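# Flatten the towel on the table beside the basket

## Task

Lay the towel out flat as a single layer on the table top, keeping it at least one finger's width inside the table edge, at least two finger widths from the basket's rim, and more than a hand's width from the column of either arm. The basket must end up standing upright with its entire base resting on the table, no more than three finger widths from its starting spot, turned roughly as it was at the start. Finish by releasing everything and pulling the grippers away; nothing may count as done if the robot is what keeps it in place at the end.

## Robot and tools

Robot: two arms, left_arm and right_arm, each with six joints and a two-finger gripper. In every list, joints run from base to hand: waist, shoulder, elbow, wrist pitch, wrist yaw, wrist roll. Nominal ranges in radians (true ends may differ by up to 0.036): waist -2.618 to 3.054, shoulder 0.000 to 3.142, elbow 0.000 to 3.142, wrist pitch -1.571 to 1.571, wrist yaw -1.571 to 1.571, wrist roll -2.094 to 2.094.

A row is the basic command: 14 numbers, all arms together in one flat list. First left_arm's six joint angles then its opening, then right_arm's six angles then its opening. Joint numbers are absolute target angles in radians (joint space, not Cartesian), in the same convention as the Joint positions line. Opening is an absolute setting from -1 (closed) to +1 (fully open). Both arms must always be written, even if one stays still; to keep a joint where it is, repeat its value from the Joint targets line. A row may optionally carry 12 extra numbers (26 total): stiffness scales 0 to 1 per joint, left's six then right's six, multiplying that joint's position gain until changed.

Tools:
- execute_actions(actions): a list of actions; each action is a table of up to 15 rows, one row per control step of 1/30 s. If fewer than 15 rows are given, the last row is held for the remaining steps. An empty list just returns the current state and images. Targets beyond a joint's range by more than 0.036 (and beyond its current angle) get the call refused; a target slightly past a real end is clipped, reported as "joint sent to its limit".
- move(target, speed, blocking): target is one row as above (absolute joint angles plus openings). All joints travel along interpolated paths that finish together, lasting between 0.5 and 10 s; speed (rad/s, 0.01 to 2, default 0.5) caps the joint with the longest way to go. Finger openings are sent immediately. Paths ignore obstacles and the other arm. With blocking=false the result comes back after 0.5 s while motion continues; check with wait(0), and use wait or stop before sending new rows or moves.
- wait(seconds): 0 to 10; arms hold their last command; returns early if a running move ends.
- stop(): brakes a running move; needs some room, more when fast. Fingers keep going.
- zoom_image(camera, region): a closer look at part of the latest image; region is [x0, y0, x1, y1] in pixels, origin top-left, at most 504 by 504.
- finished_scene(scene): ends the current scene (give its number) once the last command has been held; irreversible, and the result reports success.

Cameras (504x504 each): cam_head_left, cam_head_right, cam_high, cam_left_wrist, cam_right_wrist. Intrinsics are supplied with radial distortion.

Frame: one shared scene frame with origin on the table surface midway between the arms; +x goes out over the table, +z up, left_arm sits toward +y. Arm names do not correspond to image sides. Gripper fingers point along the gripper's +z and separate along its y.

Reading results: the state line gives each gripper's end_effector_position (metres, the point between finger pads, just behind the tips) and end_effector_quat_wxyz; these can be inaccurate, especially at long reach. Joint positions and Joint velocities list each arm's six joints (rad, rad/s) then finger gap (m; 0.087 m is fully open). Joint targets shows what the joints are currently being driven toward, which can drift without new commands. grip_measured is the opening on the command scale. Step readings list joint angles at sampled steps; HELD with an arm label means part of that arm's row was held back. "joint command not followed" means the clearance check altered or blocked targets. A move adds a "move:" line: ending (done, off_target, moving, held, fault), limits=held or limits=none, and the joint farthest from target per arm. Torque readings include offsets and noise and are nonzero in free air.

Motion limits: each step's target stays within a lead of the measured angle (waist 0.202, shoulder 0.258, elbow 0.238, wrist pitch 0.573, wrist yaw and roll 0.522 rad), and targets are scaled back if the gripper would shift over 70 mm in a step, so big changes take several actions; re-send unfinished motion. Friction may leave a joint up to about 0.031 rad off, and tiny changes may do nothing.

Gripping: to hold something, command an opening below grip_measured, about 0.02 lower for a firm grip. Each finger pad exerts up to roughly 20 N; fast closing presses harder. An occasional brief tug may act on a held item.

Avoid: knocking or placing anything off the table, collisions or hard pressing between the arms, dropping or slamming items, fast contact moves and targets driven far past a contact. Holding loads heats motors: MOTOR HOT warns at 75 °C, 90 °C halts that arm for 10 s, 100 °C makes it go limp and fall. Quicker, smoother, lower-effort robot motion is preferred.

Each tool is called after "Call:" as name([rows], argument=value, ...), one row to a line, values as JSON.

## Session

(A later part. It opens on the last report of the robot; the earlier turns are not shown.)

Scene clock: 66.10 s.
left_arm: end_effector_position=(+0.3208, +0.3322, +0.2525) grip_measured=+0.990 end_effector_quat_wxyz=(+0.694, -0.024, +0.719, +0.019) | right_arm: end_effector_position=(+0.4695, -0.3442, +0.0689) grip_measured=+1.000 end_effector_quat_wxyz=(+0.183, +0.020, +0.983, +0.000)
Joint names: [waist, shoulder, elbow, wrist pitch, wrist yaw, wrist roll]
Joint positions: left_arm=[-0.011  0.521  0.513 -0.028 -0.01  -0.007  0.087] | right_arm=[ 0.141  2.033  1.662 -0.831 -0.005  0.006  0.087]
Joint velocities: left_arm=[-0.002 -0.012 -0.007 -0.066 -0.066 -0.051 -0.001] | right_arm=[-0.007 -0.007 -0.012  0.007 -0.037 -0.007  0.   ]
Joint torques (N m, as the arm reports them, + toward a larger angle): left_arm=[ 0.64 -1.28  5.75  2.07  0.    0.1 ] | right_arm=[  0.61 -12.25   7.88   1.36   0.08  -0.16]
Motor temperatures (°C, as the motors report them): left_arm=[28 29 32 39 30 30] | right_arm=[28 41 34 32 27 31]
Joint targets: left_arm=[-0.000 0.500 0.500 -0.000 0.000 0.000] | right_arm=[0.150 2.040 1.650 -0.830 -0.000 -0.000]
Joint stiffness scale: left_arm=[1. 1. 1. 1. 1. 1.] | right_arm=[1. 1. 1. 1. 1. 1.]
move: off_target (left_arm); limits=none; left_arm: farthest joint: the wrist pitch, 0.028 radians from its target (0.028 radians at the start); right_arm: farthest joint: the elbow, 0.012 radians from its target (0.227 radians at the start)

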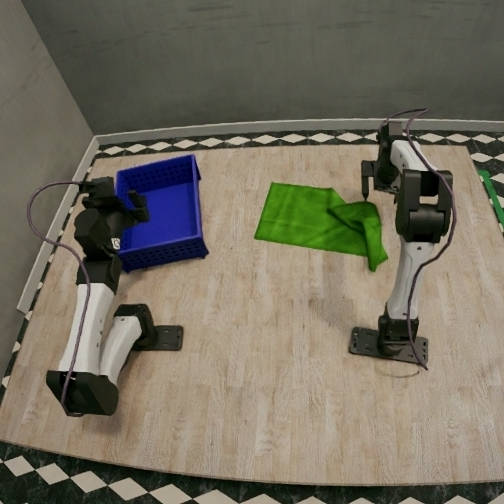

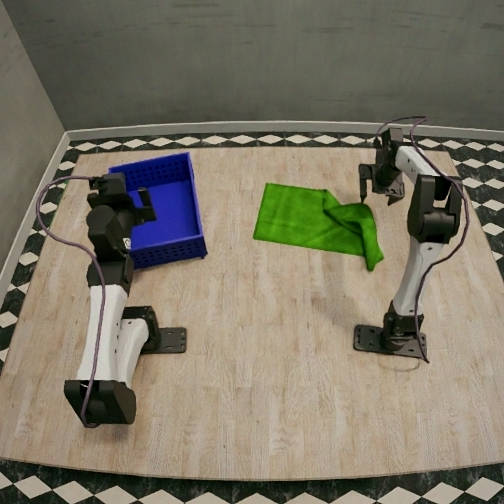

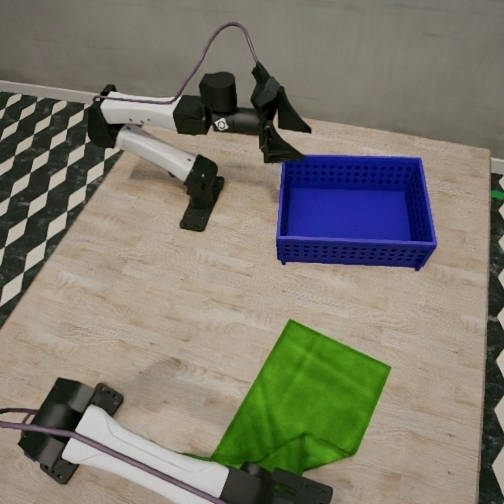

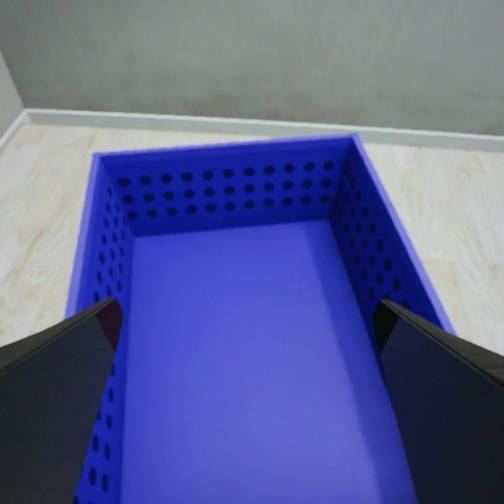

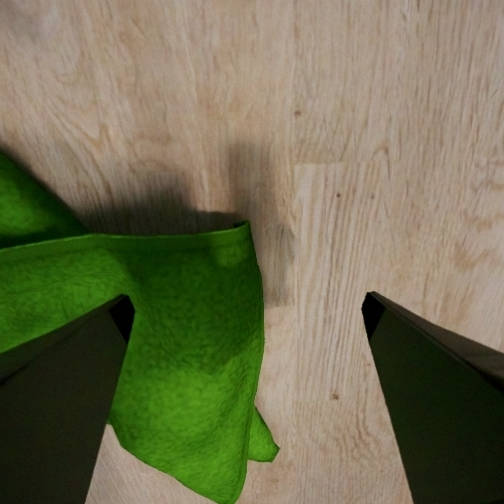

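Call:
move(target=[0,0.5,0.5,0,0,0,1,0.25,2.04,1.65,-0.83,0,0,-1])

Call:
move(target=[0,0.5,0.5,0,0,0,1,0.25,2.135,1.5,-0.6,0,0,-1], speed=0.2)

Call:
execute_actions([
  [[0,0.5,0.5,0,0,0,1,0.29,2.135,1.5,-0.6,0,0,-1]],
  [[0,0.5,0.5,0,0,0,1,0.33,2.135,1.5,-0.6,0,0,-1]],
  [[0,0.5,0.5,0,0,0,1,0.37,2.135,1.5,-0.6,0,0,-1]],
])

Scene clock: 68.10 s.
left_arm: end_effector_position=(+0.3208, +0.3322, +0.2525) grip_measured=+0.990 end_effector_quat_wxyz=(+0.694, -0.024, +0.719, +0.019) | right_arm: end_effector_position=(+0.4688, -0.2973, +0.0690) grip_measured=-0.994 end_effector_quat_wxyz=(+0.183, -0.033, +0.982, +0.010)
Joint names: [waist, shoulder, elbow, wrist pitch, wrist yaw, wrist roll]
Joint positions: left_arm=[-0.011  0.521  0.513 -0.028 -0.01  -0.007  0.087] | right_arm=[ 0.248  2.033  1.662 -0.83  -0.005  0.006  0.   ]
Joint velocities: left_arm=[-0.012  0.012  0.007 -0.007 -0.051  0.007  0.001] | right_arm=[ 0.002  0.007 -0.002  0.051  0.037  0.066  0.001]
Joint torques (N m, as the arm reports them, + toward a larger angle): left_arm=[ 0.59 -1.2   5.74  2.06 -0.02  0.09] | right_arm=[  0.06 -12.28   7.86   1.35   0.1   -0.15]
Motor temperatures (°C, as the motors report them): left_arm=[28 29 32 39 30 30] | right_arm=[28 42 35 32 27 31]
Joint targets: left_arm=[-0.000 0.500 0.500 -0.000 0.000 0.000] | right_arm=[0.250 2.040 1.650 -0.830 -0.000 -0.000]
Joint stiffness scale: left_arm=[1. 1. 1. 1. 1. 1.] | right_arm=[1. 1. 1. 1. 1. 1.]
move: off_target (left_arm); limits=none; left_arm: farthest joint: the wrist pitch, 0.028 radians from its target (0.028 radians at the start); right_arm: farthest joint: the elbow, 0.012 radians from its target (0.012 radians at the start)

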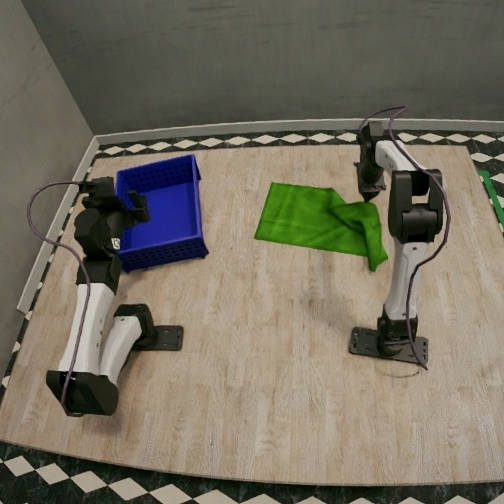

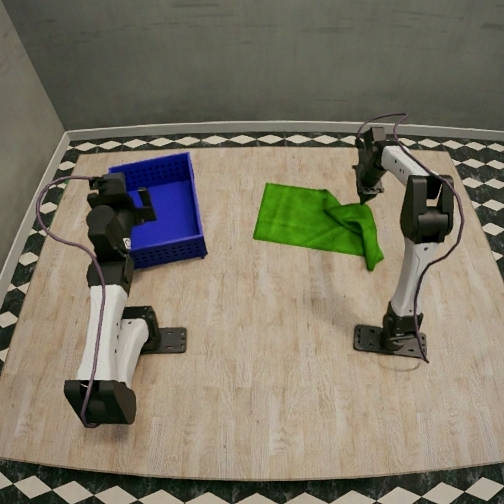

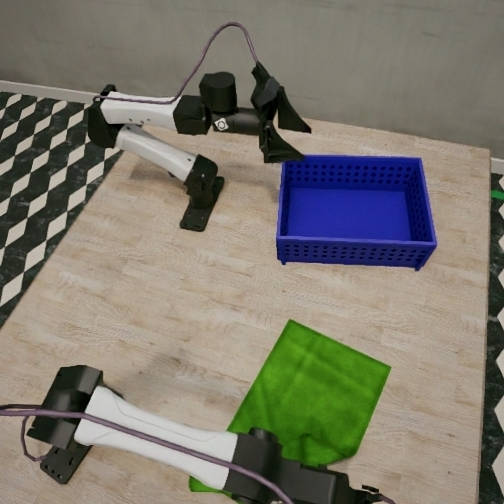

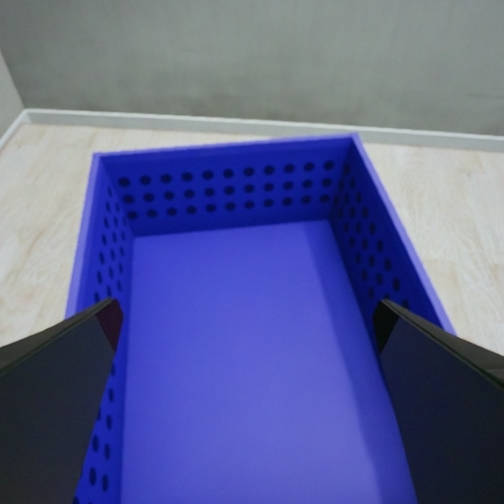

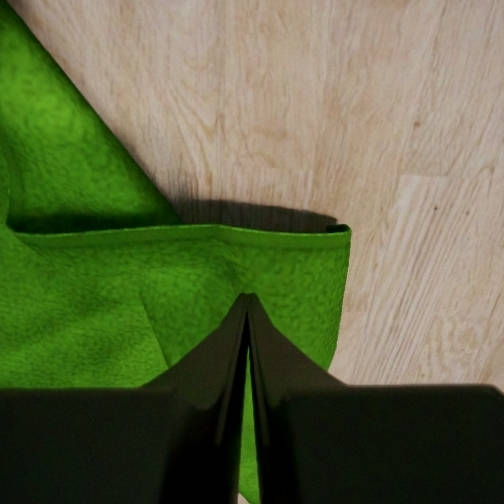

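Scene clock: 69.93 s.
left_arm: end_effector_position=(+0.3208, +0.3322, +0.2525) grip_measured=+0.990 end_effector_quat_wxyz=(+0.694, -0.024, +0.719, +0.019) | right_arm: end_effector_position=(+0.4802, -0.2965, +0.0140) grip_measured=-0.994 end_effector_quat_wxyz=(+0.197, -0.033, +0.980, +0.010)
Joint names: [waist, shoulder, elbow, wrist pitch, wrist yaw, wrist roll]
Joint positions: left_arm=[-0.011  0.521  0.513 -0.028 -0.01  -0.007  0.087] | right_arm=[ 0.248  2.1    1.533 -0.605 -0.005  0.006  0.   ]
Joint velocities: left_arm=[-0.007  0.002 -0.002 -0.051  0.007 -0.007  0.001] | right_arm=[-0.022 -0.012 -0.007  0.037 -0.007 -0.007  0.   ]
Joint torques (N m, as the arm reports them, + toward a larger angle): left_arm=[ 0.56 -1.19  5.72  2.09 -0.01  0.08] | right_arm=[  0.05 -10.43   5.76   1.49   0.08  -0.16]
Motor temperatures (°C, as the motors report them): left_arm=[28 29 32 39 30 30] | right_arm=[28 42 34 32 27 31]
Joint targets: left_arm=[0.000 0.500 0.500 0.000 0.000 -0.000] | right_arm=[0.250 2.135 1.500 -0.600 0.000 -0.000]
Joint stiffness scale: left_arm=[1. 1. 1. 1. 1. 1.] | right_arm=[1. 1. 1. 1. 1. 1.]
move: off_target (left_arm, right_arm); limits=none; left_arm: farthest joint: the wrist pitch, 0.028 radians from its target (0.028 radians at the start); right_arm: farthest joint: the shoulder, 0.035 radians from its target (0.102 radians at the start)

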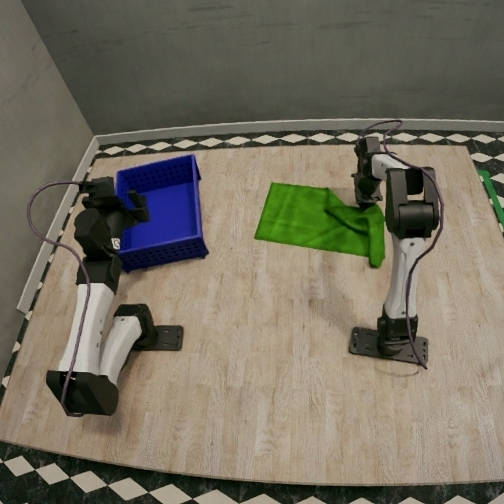

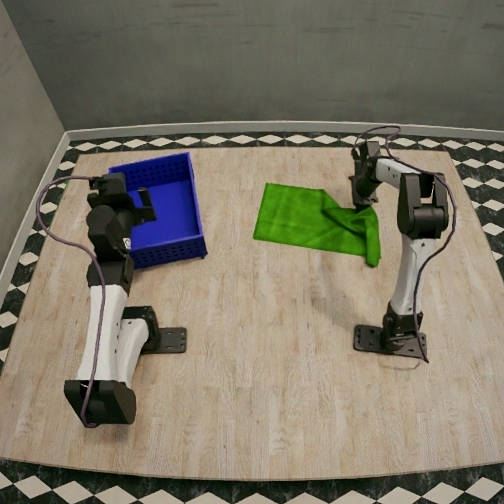

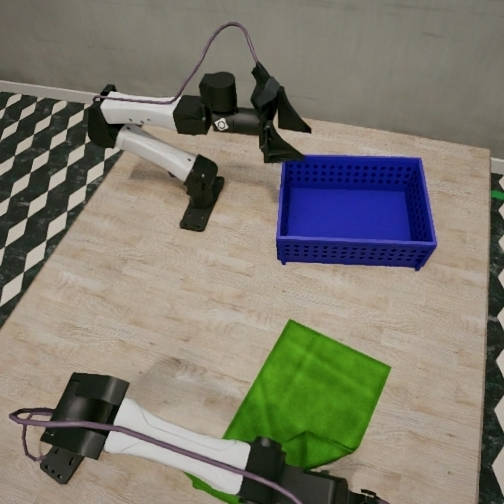

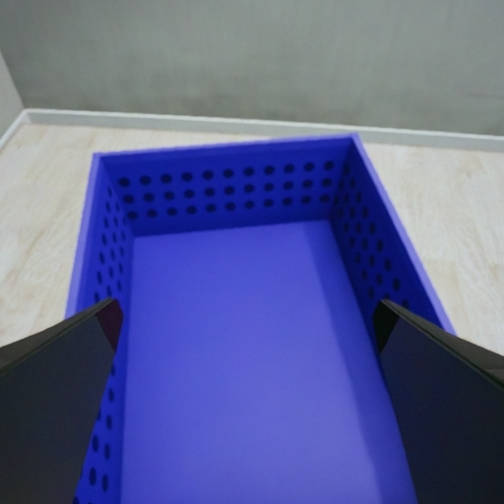

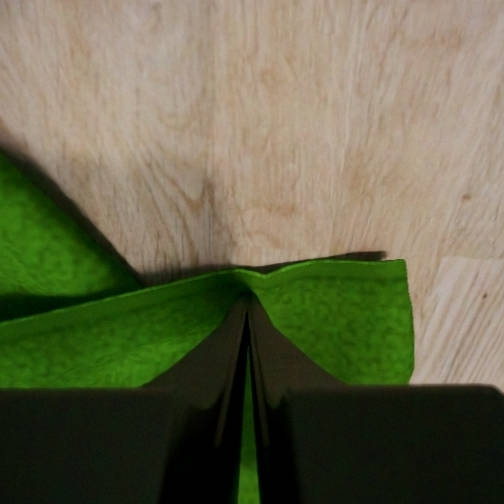

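Scene clock: 71.43 s.
left_arm: end_effector_position=(+0.3208, +0.3322, +0.2525) grip_measured=+0.990 end_effector_quat_wxyz=(+0.694, -0.024, +0.719, +0.019) | right_arm: end_effector_position=(+0.4754, -0.2456, +0.0145) grip_measured=-0.994 end_effector_quat_wxyz=(+0.201, -0.090, +0.975, +0.019)
Joint names: [waist, shoulder, elbow, wrist pitch, wrist yaw, wrist roll]
Joint positions: left_arm=[-0.011  0.521  0.513 -0.028 -0.01  -0.007  0.087] | right_arm=[ 0.363  2.1    1.533 -0.597  0.     0.005  0.   ]
Joint velocities: left_arm=[-0.012 -0.002 -0.007  0.037 -0.022 -0.051  0.001] | right_arm=[-0.017 -0.017  0.012  0.037 -0.007  0.095 -0.001]
Joint torques (N m, as the arm reports them, + toward a larger angle): left_arm=[ 0.61 -1.24  5.76  2.08  0.01  0.1 ] | right_arm=[  0.39 -10.43   5.77   1.4    0.03  -0.14]
Motor temperatures (°C, as the motors report them): left_arm=[28 29 32 39 30 30] | right_arm=[28 42 34 32 27 31]
Joint targets: left_arm=[0.000 0.500 0.500 -0.000 -0.000 -0.000] | right_arm=[0.370 2.135 1.500 -0.600 -0.000 -0.000]
Joint stiffness scale: left_arm=[1. 1. 1. 1. 1. 1.] | right_arm=[1. 1. 1. 1. 1. 1.]
Step readings (joint positions; steps 1 to 15: 1st action; 16 to 30: 2nd action; 31 to 45: 3rd action):
0: left_arm=[-0.011 0.521 0.513 -0.028 -0.010 -0.007] | right_arm=[0.248 2.100 1.533 -0.605 -0.005 0.006]
1: left_arm=[-0.011 0.521 0.513 -0.028 -0.010 -0.007] | right_arm=[0.250 2.100 1.533 -0.605 -0.005 0.006]
2: left_arm=[-0.011 0.521 0.513 -0.028 -0.010 -0.007] | right_arm=[0.255 2.100 1.533 -0.604 -0.004 0.006]
4: left_arm=[-0.011 0.521 0.513 -0.028 -0.010 -0.007] | right_arm=[0.267 2.100 1.533 -0.601 -0.003 0.006]
8: left_arm=[-0.011 0.521 0.513 -0.028 -0.010 -0.007] | right_arm=[0.282 2.100 1.533 -0.599 -0.003 0.005]
15: left_arm=[-0.011 0.521 0.513 -0.028 -0.010 -0.007] | right_arm=[0.282 2.100 1.533 -0.599 -0.003 0.005]
16: left_arm=[-0.011 0.521 0.513 -0.028 -0.010 -0.007] | right_arm=[0.284 2.100 1.533 -0.599 -0.002 0.005]
17: left_arm=[-0.011 0.521 0.513 -0.028 -0.010 -0.007] | right_arm=[0.289 2.100 1.533 -0.599 -0.001 0.005]
19: left_arm=[-0.011 0.521 0.513 -0.028 -0.010 -0.007] | right_arm=[0.305 2.100 1.533 -0.598 -0.001 0.005]
23: left_arm=[-0.011 0.521 0.513 -0.028 -0.010 -0.007] | right_arm=[0.324 2.100 1.533 -0.598 -0.001 0.005]
30: left_arm=[-0.011 0.521 0.513 -0.028 -0.010 -0.007] | right_arm=[0.324 2.100 1.533 -0.598 -0.001 0.005]
31: left_arm=[-0.011 0.521 0.513 -0.028 -0.010 -0.007] | right_arm=[0.326 2.100 1.533 -0.598 -0.001 0.005]
32: left_arm=[-0.011 0.521 0.513 -0.028 -0.010 -0.007] | right_arm=[0.331 2.100 1.533 -0.598 0.000 0.005]
34: left_arm=[-0.011 0.521 0.513 -0.028 -0.010 -0.007] | right_arm=[0.345 2.100 1.533 -0.597 0.000 0.005]
38: left_arm=[-0.011 0.521 0.513 -0.028 -0.010 -0.007] | right_arm=[0.363 2.100 1.533 -0.597 0.000 0.005]
45: Joint positions above

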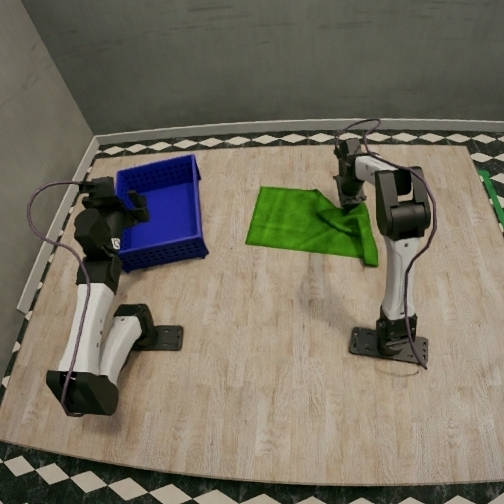

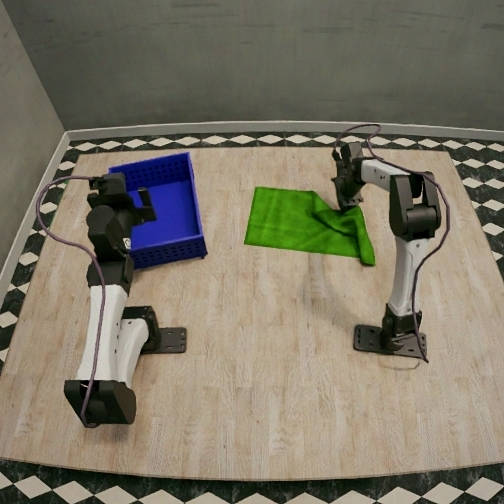

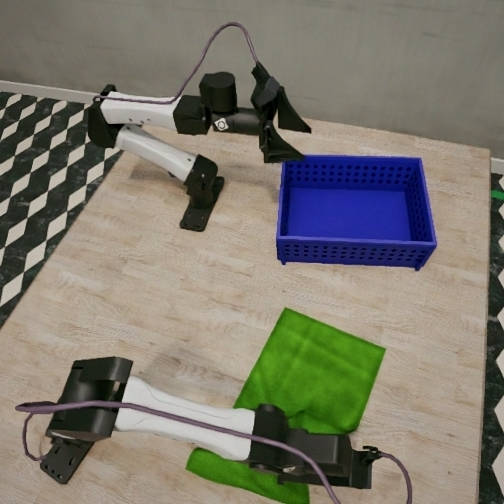

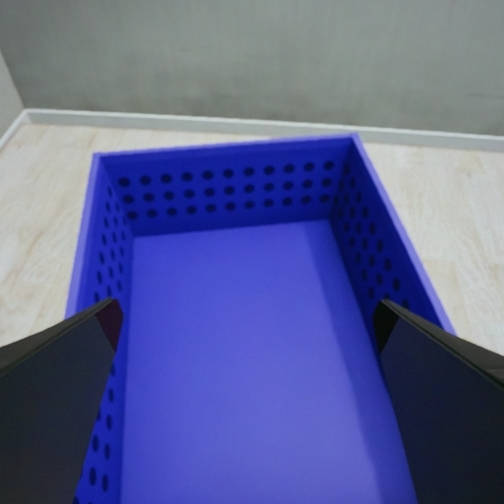

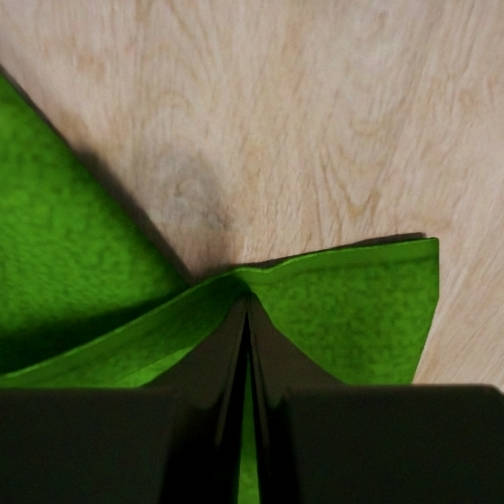

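Unrolling; continue a bit.

Call:
execute_actions([
  [[0,0.5,0.5,0,0,0,1,0.41,2.135,1.5,-0.6,0,0,-1]],
  [[0,0.5,0.5,0,0,0,1,0.45,2.135,1.5,-0.6,0,0,-1]],
  [[0,0.5,0.5,0,0,0,1,0.45,2.04,1.54,-0.6,0,0,-1]],
])

Call:
move(target=[0,0.5,0.5,0,0,0,1,0.29,2.04,1.7,-0.83,0,0,-1])

Scene clock: 73.70 s.
left_arm: end_effector_position=(+0.3208, +0.3322, +0.2525) grip_measured=+0.990 end_effector_quat_wxyz=(+0.694, -0.024, +0.719, +0.019) | right_arm: end_effector_position=(+0.4734, -0.2089, +0.0422) grip_measured=-0.994 end_effector_quat_wxyz=(+0.232, -0.127, +0.964, +0.031)
Joint names: [waist, shoulder, elbow, wrist pitch, wrist yaw, wrist roll]
Joint positions: left_arm=[-0.011  0.521  0.513 -0.028 -0.01  -0.007  0.087] | right_arm=[ 0.443  2.037  1.533 -0.593  0.002  0.005  0.   ]
Joint velocities: left_arm=[ 0.002 -0.007 -0.007 -0.007 -0.022  0.037  0.001] | right_arm=[-0.022  0.017 -0.007 -0.037  0.022 -0.007  0.   ]
Joint torques (N m, as the arm reports them, + toward a larger angle): left_arm=[ 0.51 -1.22  5.78  2.1   0.    0.11] | right_arm=[  0.39 -12.71   9.54   1.51   0.01  -0.14]
Motor temperatures (°C, as the motors report them): left_arm=[28 29 32 39 30 30] | right_arm=[28 42 34 32 27 31]
Joint targets: left_arm=[0.000 0.500 0.500 0.000 -0.000 0.000] | right_arm=[0.450 2.040 1.540 -0.600 0.000 -0.000]
Joint stiffness scale: left_arm=[1. 1. 1. 1. 1. 1.] | right_arm=[1. 1. 1. 1. 1. 1.]
Step readings (joint positions; steps 1 to 15: 1st action; 16 to 30: 2nd action; 31 to 45: 3rd action):
0: left_arm=[-0.011 0.521 0.513 -0.028 -0.010 -0.007] | right_arm=[0.363 2.100 1.533 -0.597 0.000 0.005]
1: left_arm=[-0.011 0.521 0.513 -0.028 -0.010 -0.007] | right_arm=[0.366 2.100 1.533 -0.597 0.001 0.005]
2: left_arm=[-0.011 0.521 0.513 -0.028 -0.010 -0.007] | right_arm=[0.371 2.100 1.533 -0.597 0.001 0.005]
4: left_arm=[-0.011 0.521 0.513 -0.028 -0.010 -0.007] | right_arm=[0.385 2.100 1.533 -0.597 0.001 0.005]
8: left_arm=[-0.011 0.521 0.513 -0.028 -0.010 -0.007] | right_arm=[0.403 2.100 1.533 -0.597 0.001 0.005]
15: left_arm=[-0.011 0.521 0.513 -0.028 -0.010 -0.007] | right_arm=[0.403 2.100 1.533 -0.597 0.001 0.005]
16: left_arm=[-0.011 0.521 0.513 -0.028 -0.010 -0.007] | right_arm=[0.406 2.100 1.533 -0.597 0.001 0.005]
17: left_arm=[-0.011 0.521 0.513 -0.028 -0.010 -0.007] | right_arm=[0.410 2.100 1.533 -0.597 0.002 0.005]
19: left_arm=[-0.011 0.521 0.513 -0.028 -0.010 -0.007] | right_arm=[0.425 2.100 1.533 -0.597 0.002 0.005]
23: left_arm=[-0.011 0.521 0.513 -0.028 -0.010 -0.007] | right_arm=[0.443 2.100 1.533 -0.597 0.002 0.005]
30: left_arm=[-0.011 0.521 0.513 -0.028 -0.010 -0.007] | right_arm=[0.443 2.100 1.533 -0.597 0.002 0.005]
31: left_arm=[-0.011 0.521 0.513 -0.028 -0.010 -0.007] | right_arm=[0.443 2.096 1.533 -0.597 0.002 0.005]
32: left_arm=[-0.011 0.521 0.513 -0.028 -0.010 -0.007] | right_arm=[0.443 2.089 1.533 -0.600 0.002 0.005]
34: left_arm=[-0.011 0.521 0.513 -0.028 -0.010 -0.007] | right_arm=[0.443 2.067 1.533 -0.600 0.002 0.005]
38: left_arm=[-0.011 0.521 0.513 -0.028 -0.010 -0.007] | right_arm=[0.443 2.038 1.533 -0.594 0.002 0.005]
45: Joint positions above

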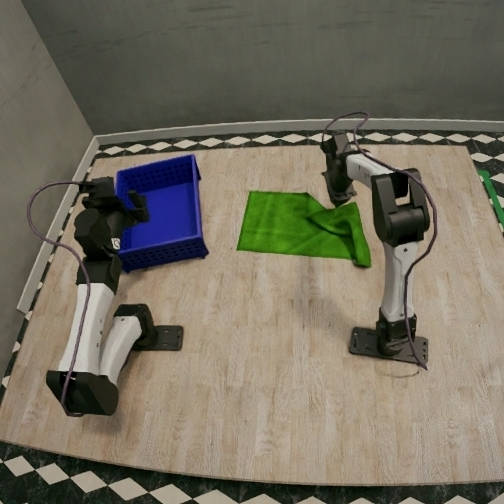

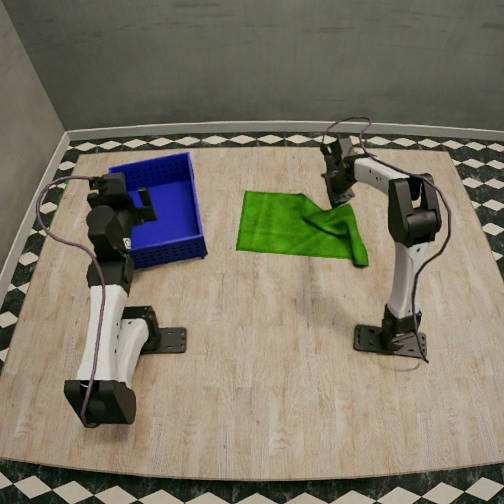

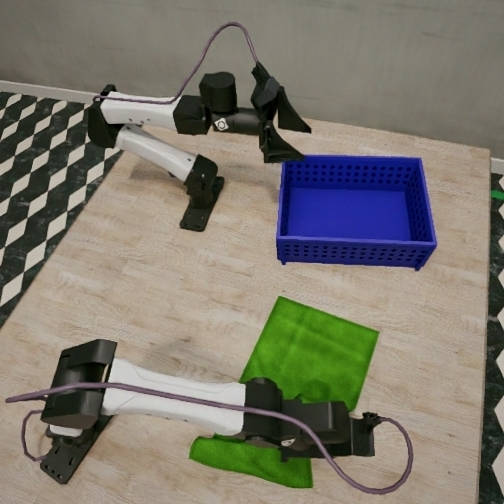

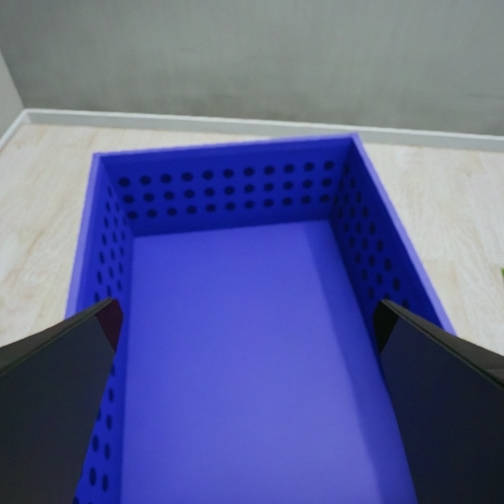

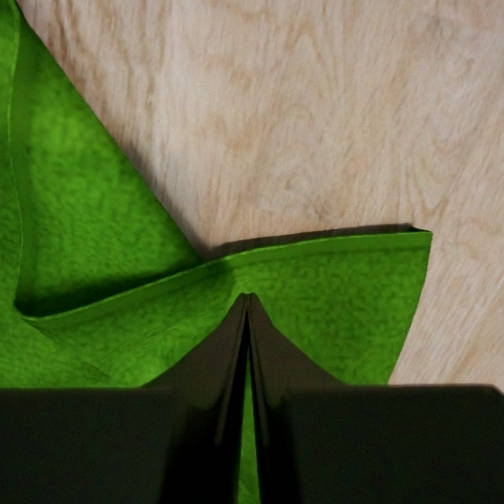

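Scene clock: 74.97 s.
left_arm: end_effector_position=(+0.3208, +0.3322, +0.2525) grip_measured=+0.990 end_effector_quat_wxyz=(+0.694, -0.024, +0.719, +0.019) | right_arm: end_effector_position=(+0.4790, -0.2771, +0.0772) grip_measured=-0.994 end_effector_quat_wxyz=(+0.204, -0.055, +0.977, +0.012)
Joint names: [waist, shoulder, elbow, wrist pitch, wrist yaw, wrist roll]
Joint positions: left_arm=[-0.011  0.521  0.513 -0.028 -0.01  -0.007  0.087] | right_arm=[ 0.294  2.037  1.691 -0.813  0.002  0.005  0.   ]
Joint velocities: left_arm=[ 0.002 -0.017  0.002  0.022  0.066 -0.007 -0.   ] | right_arm=[-0.012  0.002 -0.027  0.051 -0.051 -0.066  0.   ]
Joint torques (N m, as the arm reports them, + toward a larger angle): left_arm=[ 0.51 -1.26  5.74  2.09  0.01  0.08] | right_arm=[ -0.49 -12.77   9.81   1.2    0.    -0.14]
Motor temperatures (°C, as the motors report them): left_arm=[28 29 33 40 30 30] | right_arm=[28 42 35 32 27 31]
Joint targets: left_arm=[-0.000 0.500 0.500 -0.000 0.000 -0.000] | right_arm=[0.290 2.040 1.700 -0.830 -0.000 0.000]
Joint stiffness scale: left_arm=[1. 1. 1. 1. 1. 1.] | right_arm=[1. 1. 1. 1. 1. 1.]
move: off_target (left_arm); limits=none; left_arm: farthest joint: the wrist pitch, 0.028 radians from its target (0.028 radians at the start); right_arm: farthest joint: the wrist pitch, 0.017 radians from its target (0.237 radians at the start)

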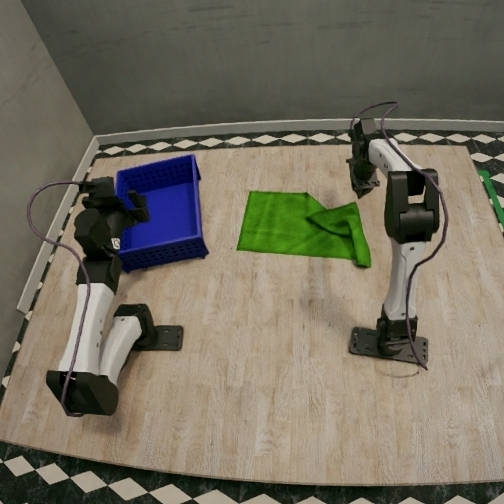

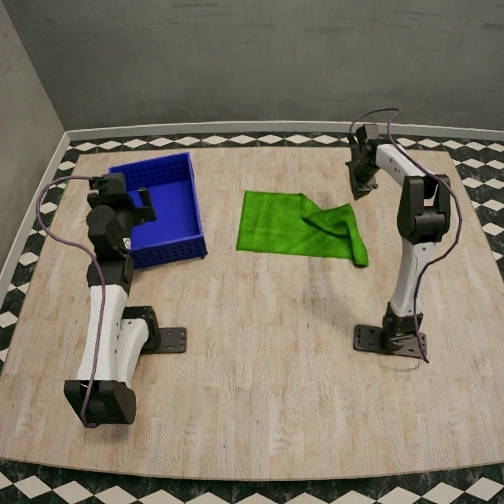

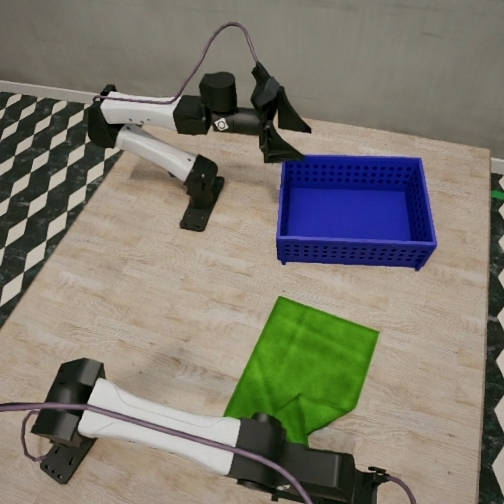

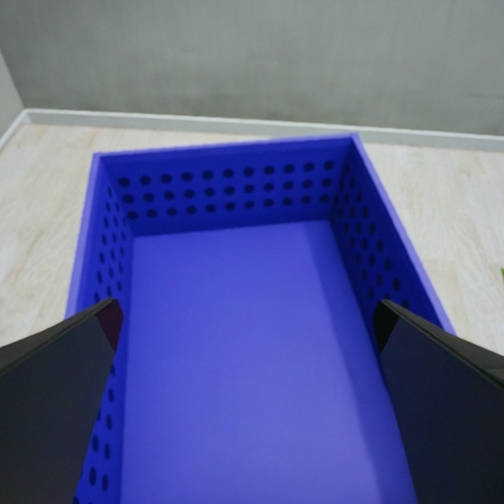

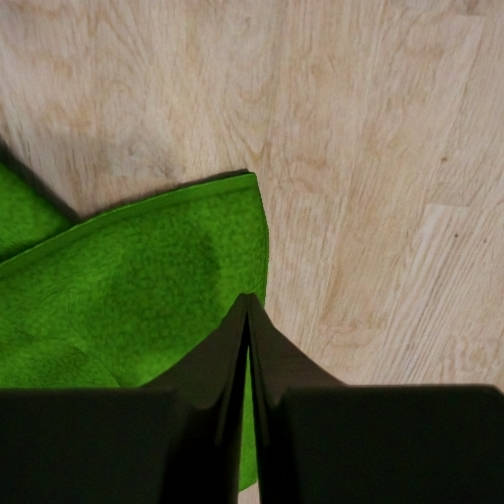

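Call:
move(target=[0,0.5,0.5,0,0,0,1,0.32,2.24,1.69,-0.67,0,0,-1], speed=0.2)

Call:
execute_actions([
  [[0,0.5,0.5,0,0,0,1,0.27,2.265,1.725,-0.69,0,0,-1]],
  [[0,0.5,0.5,0,0,0,1,0.215,2.287,1.76,-0.705,0,0,-1]],
  [[0,0.5,0.5,0,0,0,1,0.16,2.31,1.8,-0.72,0,0,-1]],
  [[0,0.5,0.5,0,0,0,1,0.105,2.33,1.835,-0.74,0,0,-1]],
  [[0,0.5,0.5,0,0,0,1,0.05,2.352,1.87,-0.755,0,0,-1]],
  [[0,0.5,0.5,0,0,0,1,0,2.374,1.91,-0.77,0,0,-1]],
  [[0,0.5,0.5,0,0,0,1,-0.055,2.395,1.945,-0.79,0,0,-1]],
  [[0,0.5,0.5,0,0,0,1,-0.055,2.3,1.945,-0.79,0,0,-1]],
])

Call:
move(target=[0,0.5,0.5,0,0,0,1,-0.05,1.8,1.85,-1.1,0,0,1], speed=0.7)

Scene clock: 77.37 s.
left_arm: end_effector_position=(+0.3208, +0.3322, +0.2525) grip_measured=+0.990 end_effector_quat_wxyz=(+0.694, -0.024, +0.719, +0.019) | right_arm: end_effector_position=(+0.5009, -0.2685, +0.0137) grip_measured=-0.994 end_effector_quat_wxyz=(+0.191, -0.062, +0.979, +0.012)
Joint names: [waist, shoulder, elbow, wrist pitch, wrist yaw, wrist roll]
Joint positions: left_arm=[-0.011  0.521  0.513 -0.028 -0.01  -0.007  0.087] | right_arm=[ 0.306  2.2    1.692 -0.678  0.002  0.004  0.   ]
Joint velocities: left_arm=[ 0.007  0.017  0.012  0.007 -0.037 -0.007 -0.001] | right_arm=[-0.007 -0.012 -0.007 -0.022 -0.007  0.037  0.   ]
Joint torques (N m, as the arm reports them, + toward a larger angle): left_arm=[ 0.55 -1.26  5.68  2.09  0.    0.1 ] | right_arm=[  0.99 -10.96   8.55   1.5    0.02  -0.14]
Motor temperatures (°C, as the motors report them): left_arm=[28 29 33 40 30 30] | right_arm=[28 42 35 33 27 31]
Joint targets: left_arm=[0.000 0.500 0.500 -0.000 0.000 -0.000] | right_arm=[0.320 2.240 1.690 -0.670 -0.000 -0.000]
Joint stiffness scale: left_arm=[1. 1. 1. 1. 1. 1.] | right_arm=[1. 1. 1. 1. 1. 1.]
move: off_target (left_arm, right_arm); limits=none; left_arm: farthest joint: the wrist pitch, 0.028 radians from its target (0.028 radians at the start); right_arm: farthest joint: the shoulder, 0.040 radians from its target (0.203 radians at the start)

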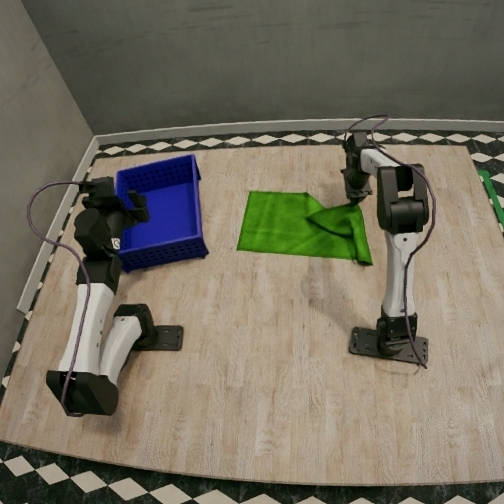

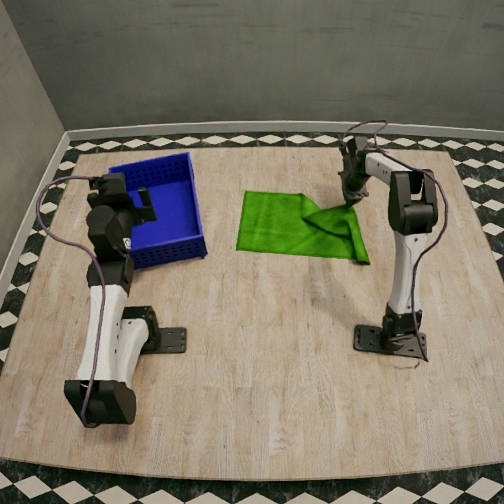

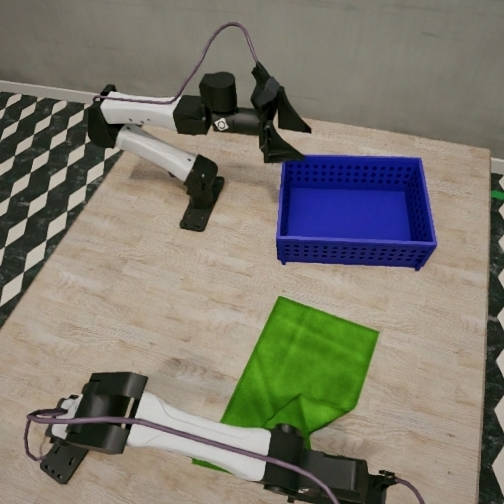

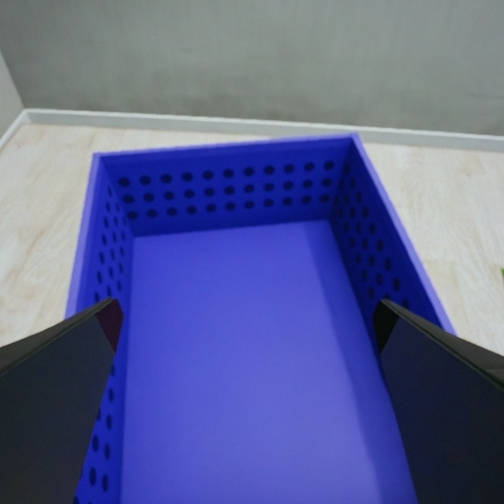

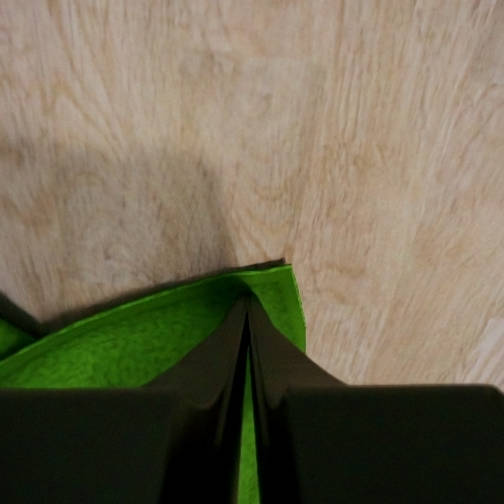

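Scene clock: 81.37 s.
left_arm: end_effector_position=(+0.3208, +0.3322, +0.2525) grip_measured=+0.990 end_effector_quat_wxyz=(+0.694, -0.024, +0.719, +0.019) | right_arm: end_effector_position=(+0.5341, -0.4435, +0.0393) grip_measured=-0.994 end_effector_quat_wxyz=(+0.220, +0.110, +0.969, -0.019)
Joint names: [waist, shoulder, elbow, wrist pitch, wrist yaw, wrist roll]
Joint positions: left_arm=[-0.011  0.521  0.513 -0.028 -0.01  -0.007  0.087] | right_arm=[-0.05   2.297  1.944 -0.773 -0.01   0.004  0.   ]
Joint velocities: left_arm=[-0.002  0.017 -0.007  0.007  0.037 -0.022  0.   ] | right_arm=[-0.022 -0.022  0.012  0.081  0.022  0.037 -0.   ]
Joint torques (N m, as the arm reports them, + toward a larger angle): left_arm=[ 0.59 -1.19  5.74  2.09 -0.01  0.1 ] | right_arm=[ -0.46 -15.12   9.19   1.33   0.13  -0.14]
Motor temperatures (°C, as the motors report them): left_arm=[28 29 33 40 30 30] | right_arm=[28 43 35 33 27 31]
Joint targets: left_arm=[0.000 0.500 0.500 -0.000 -0.000 -0.000] | right_arm=[-0.055 2.300 1.945 -0.790 -0.000 0.000]
Joint stiffness scale: left_arm=[1. 1. 1. 1. 1. 1.] | right_arm=[1. 1. 1. 1. 1. 1.]
Step readings (joint positions; steps 1 to 15: 1st action; 16 to 30: 2nd action; 31 to 45: 3rd action; 46 to 60: 4th action; 61 to 75: 5th action; 76 to 90: 6th action; 91 to 105: 7th action; 106 to 120: 8th action):
0: left_arm=[-0.011 0.521 0.513 -0.028 -0.010 -0.007] | right_arm=[0.306 2.200 1.692 -0.678 0.002 0.004]
1: left_arm=[-0.011 0.521 0.513 -0.028 -0.010 -0.007] | right_arm=[0.305 2.203 1.699 -0.682 0.002 0.004]
2: left_arm=[-0.011 0.521 0.513 -0.028 -0.010 -0.007] | right_arm=[0.302 2.209 1.708 -0.683 0.001 0.004]
4: left_arm=[-0.011 0.521 0.513 -0.028 -0.010 -0.007] | right_arm=[0.293 2.217 1.721 -0.683 -0.001 0.004]
8: left_arm=[-0.011 0.521 0.513 -0.028 -0.010 -0.007] | right_arm=[0.283 2.220 1.724 -0.682 -0.001 0.004]
15: left_arm=[-0.011 0.521 0.513 -0.028 -0.010 -0.007] | right_arm=[0.283 2.220 1.724 -0.681 -0.001 0.004]
16: left_arm=[-0.011 0.521 0.513 -0.028 -0.010 -0.007] | right_arm=[0.279 2.223 1.731 -0.686 -0.003 0.004]
17: left_arm=[-0.011 0.521 0.513 -0.028 -0.010 -0.007] | right_arm=[0.272 2.230 1.742 -0.687 -0.004 0.004]
19: left_arm=[-0.011 0.521 0.513 -0.028 -0.010 -0.007] | right_arm=[0.251 2.239 1.756 -0.687 -0.007 0.004]
23: left_arm=[-0.011 0.521 0.513 -0.028 -0.010 -0.007] | right_arm=[0.220 2.241 1.759 -0.687 -0.007 0.004]
30: left_arm=[-0.011 0.521 0.513 -0.028 -0.010 -0.007] | right_arm=[0.219 2.241 1.759 -0.687 -0.007 0.004]
31: left_arm=[-0.011 0.521 0.513 -0.028 -0.010 -0.007] | right_arm=[0.216 2.246 1.768 -0.693 -0.007 0.004]
32: left_arm=[-0.011 0.521 0.513 -0.028 -0.010 -0.007] | right_arm=[0.210 2.254 1.780 -0.696 -0.007 0.004]
34: left_arm=[-0.011 0.521 0.513 -0.028 -0.010 -0.007] | right_arm=[0.192 2.263 1.795 -0.696 -0.008 0.004]
38: left_arm=[-0.011 0.521 0.513 -0.028 -0.010 -0.007] | right_arm=[0.167 2.266 1.799 -0.696 -0.008 0.004]
45: left_arm=[-0.011 0.521 0.513 -0.028 -0.010 -0.007] | right_arm=[0.166 2.266 1.799 -0.696 -0.008 0.004]
46: left_arm=[-0.011 0.521 0.513 -0.028 -0.010 -0.007] | right_arm=[0.162 2.269 1.806 -0.701 -0.009 0.004]
47: left_arm=[-0.011 0.521 0.513 -0.028 -0.010 -0.007] | right_arm=[0.156 2.276 1.818 -0.706 -0.009 0.004]
49: left_arm=[-0.011 0.521 0.513 -0.028 -0.010 -0.007] | right_arm=[0.138 2.284 1.830 -0.706 -0.009 0.004]
53: left_arm=[-0.011 0.521 0.513 -0.028 -0.010 -0.007] | right_arm=[0.111 2.286 1.834 -0.707 -0.009 0.004]
60: left_arm=[-0.011 0.521 0.513 -0.028 -0.010 -0.007] | right_arm=[0.110 2.286 1.834 -0.708 -0.009 0.004]
61: left_arm=[-0.011 0.521 0.513 -0.028 -0.010 -0.007] | right_arm=[0.106 2.290 1.841 -0.714 -0.009 0.004]
62: left_arm=[-0.011 0.521 0.513 -0.028 -0.010 -0.007] | right_arm=[0.100 2.297 1.853 -0.719 -0.009 0.004]
64: left_arm=[-0.011 0.521 0.513 -0.028 -0.010 -0.007] | right_arm=[0.083 2.305 1.866 -0.720 -0.010 0.004]
68: left_arm=[-0.011 0.521 0.513 -0.028 -0.010 -0.007] | right_arm=[0.057 2.307 1.869 -0.723 -0.010 0.004]
75: left_arm=[-0.011 0.521 0.513 -0.028 -0.010 -0.007] | right_arm=[0.055 2.307 1.869 -0.723 -0.010 0.004]
76: left_arm=[-0.011 0.521 0.513 -0.028 -0.010 -0.007] | right_arm=[0.052 2.311 1.878 -0.730 -0.010 0.004]
77: left_arm=[-0.011 0.521 0.513 -0.028 -0.010 -0.007] | right_arm=[0.047 2.319 1.890 -0.735 -0.010 0.004]
79: left_arm=[-0.011 0.521 0.513 -0.028 -0.010 -0.007] | right_arm=[0.031 2.327 1.905 -0.736 -0.010 0.004]
83: left_arm=[-0.011 0.521 0.513 -0.028 -0.010 -0.007] | right_arm=[0.008 2.329 1.908 -0.739 -0.010 0.004]
90: left_arm=[-0.011 0.521 0.513 -0.028 -0.010 -0.007] | right_arm=[0.007 2.329 1.908 -0.739 -0.010 0.004]
91: left_arm=[-0.011 0.521 0.513 -0.028 -0.010 -0.007] | right_arm=[0.004 2.333 1.916 -0.746 -0.010 0.004]
92: left_arm=[-0.011 0.521 0.513 -0.028 -0.010 -0.007] | right_arm=[-0.002 2.340 1.928 -0.751 -0.011 0.004]
94: left_arm=[-0.011 0.521 0.513 -0.028 -0.010 -0.007] | right_arm=[-0.020 2.348 1.940 -0.754 -0.011 0.004]
98: left_arm=[-0.011 0.521 0.513 -0.028 -0.010 -0.007] | right_arm=[-0.048 2.349 1.944 -0.757 -0.011 0.004]
105: left_arm=[-0.011 0.521 0.513 -0.028 -0.010 -0.007] | right_arm=[-0.050 2.349 1.944 -0.758 -0.011 0.004]
106: left_arm=[-0.011 0.521 0.513 -0.028 -0.010 -0.007] | right_arm=[-0.050 2.344 1.944 -0.759 -0.011 0.004]
107: left_arm=[-0.011 0.521 0.513 -0.028 -0.010 -0.007] | right_arm=[-0.050 2.339 1.944 -0.766 -0.011 0.004]
109: left_arm=[-0.011 0.521 0.513 -0.028 -0.010 -0.007] | right_arm=[-0.050 2.323 1.944 -0.771 -0.011 0.004]
113: left_arm=[-0.011 0.521 0.513 -0.028 -0.010 -0.007] | right_arm=[-0.050 2.299 1.944 -0.771 -0.011 0.004]
120: Joint positions above

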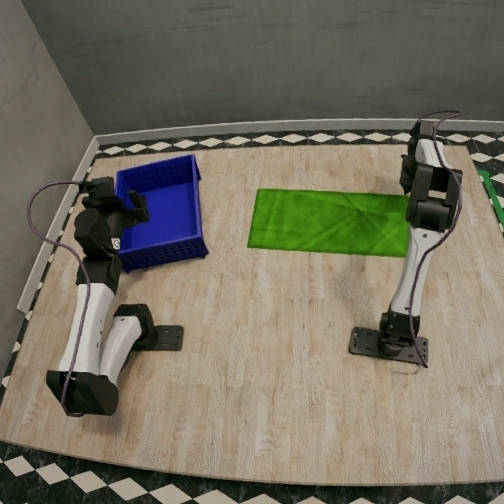

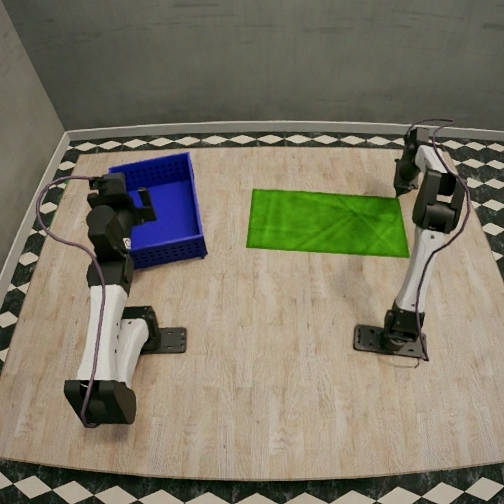

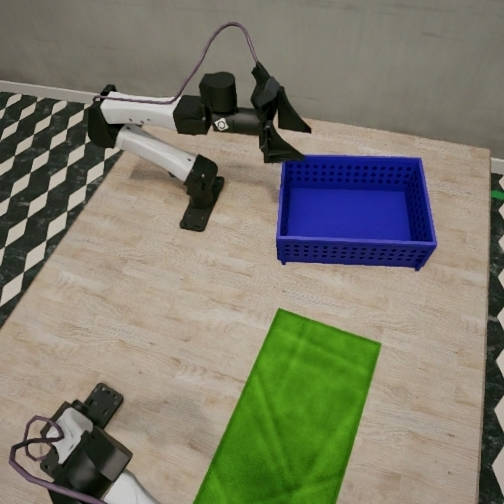

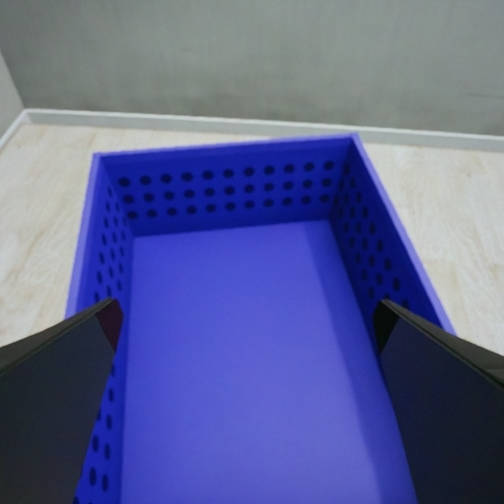

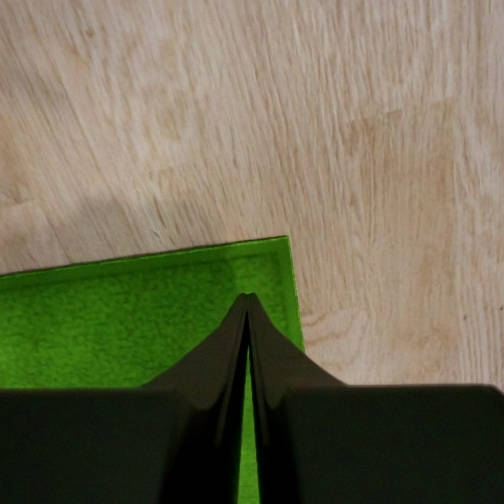

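Scene clock: 82.83 s.
left_arm: end_effector_position=(+0.3208, +0.3322, +0.2525) grip_measured=+0.990 end_effector_quat_wxyz=(+0.694, -0.024, +0.719, +0.019) | right_arm: end_effector_position=(+0.4377, -0.4214, +0.2173) grip_measured=+1.000 end_effector_quat_wxyz=(+0.279, +0.108, +0.954, -0.026)
Joint names: [waist, shoulder, elbow, wrist pitch, wrist yaw, wrist roll]
Joint positions: left_arm=[-0.011  0.521  0.513 -0.028 -0.01  -0.007  0.087] | right_arm=[-0.05   1.793  1.872 -1.082 -0.01   0.004  0.087]
Joint velocities: left_arm=[-0.002 -0.017 -0.012  0.066  0.007  0.022  0.001] | right_arm=[-0.027  0.007  0.007  0.022 -0.022  0.007  0.   ]
Joint torques (N m, as the arm reports them, + toward a larger angle): left_arm=[ 0.66 -1.21  5.74  2.1  -0.01  0.1 ] | right_arm=[-0.15 -9.81  6.9   1.55  0.13 -0.13]
Motor temperatures (°C, as the motors report them): left_arm=[28 29 33 40 30 30] | right_arm=[28 43 35 33 27 31]
Joint targets: left_arm=[-0.000 0.500 0.500 -0.000 -0.000 -0.000] | right_arm=[-0.050 1.800 1.850 -1.100 -0.000 -0.000]
Joint stiffness scale: left_arm=[1. 1. 1. 1. 1. 1.] | right_arm=[1. 1. 1. 1. 1. 1.]
move: off_target (left_arm, right_arm); limits=none; left_arm: farthest joint: the wrist pitch, 0.028 radians from its target (0.028 radians at the start); right_arm: farthest joint: the elbow, 0.022 radians from its target (0.094 radians at the start)

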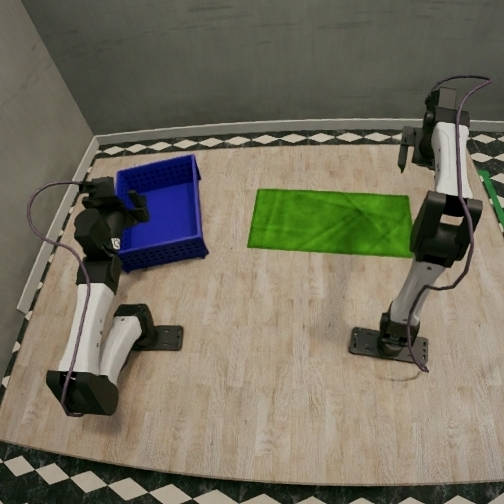

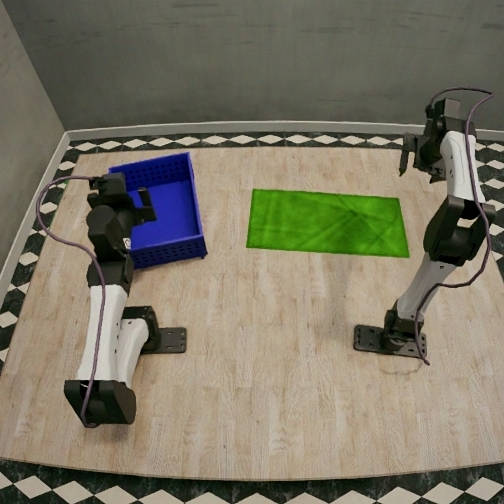

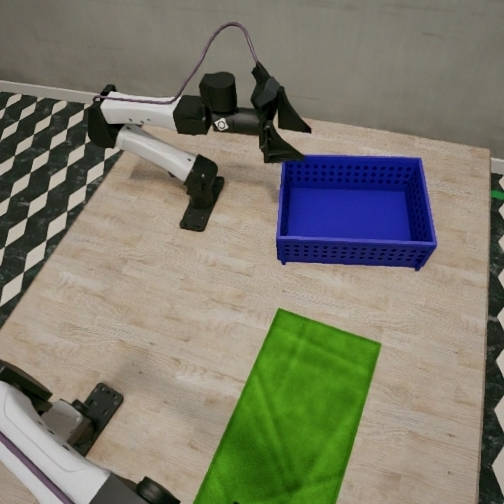

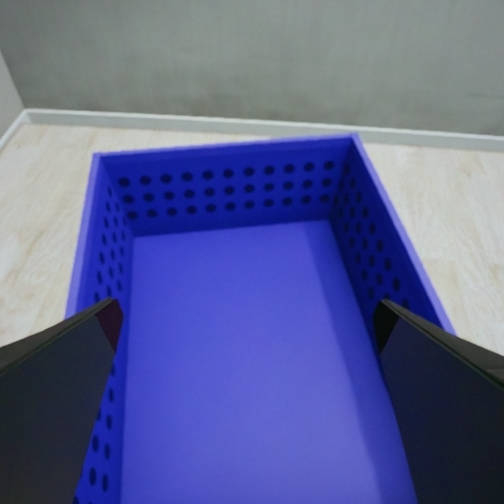

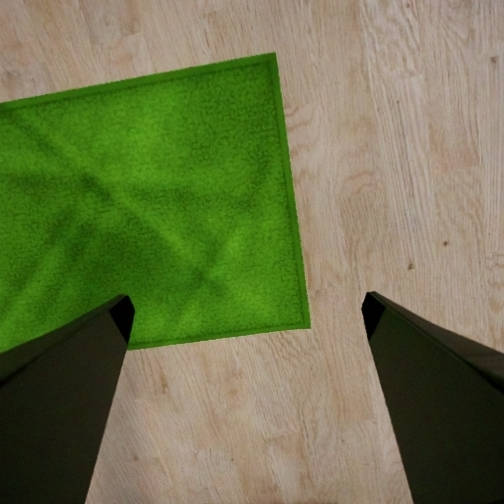

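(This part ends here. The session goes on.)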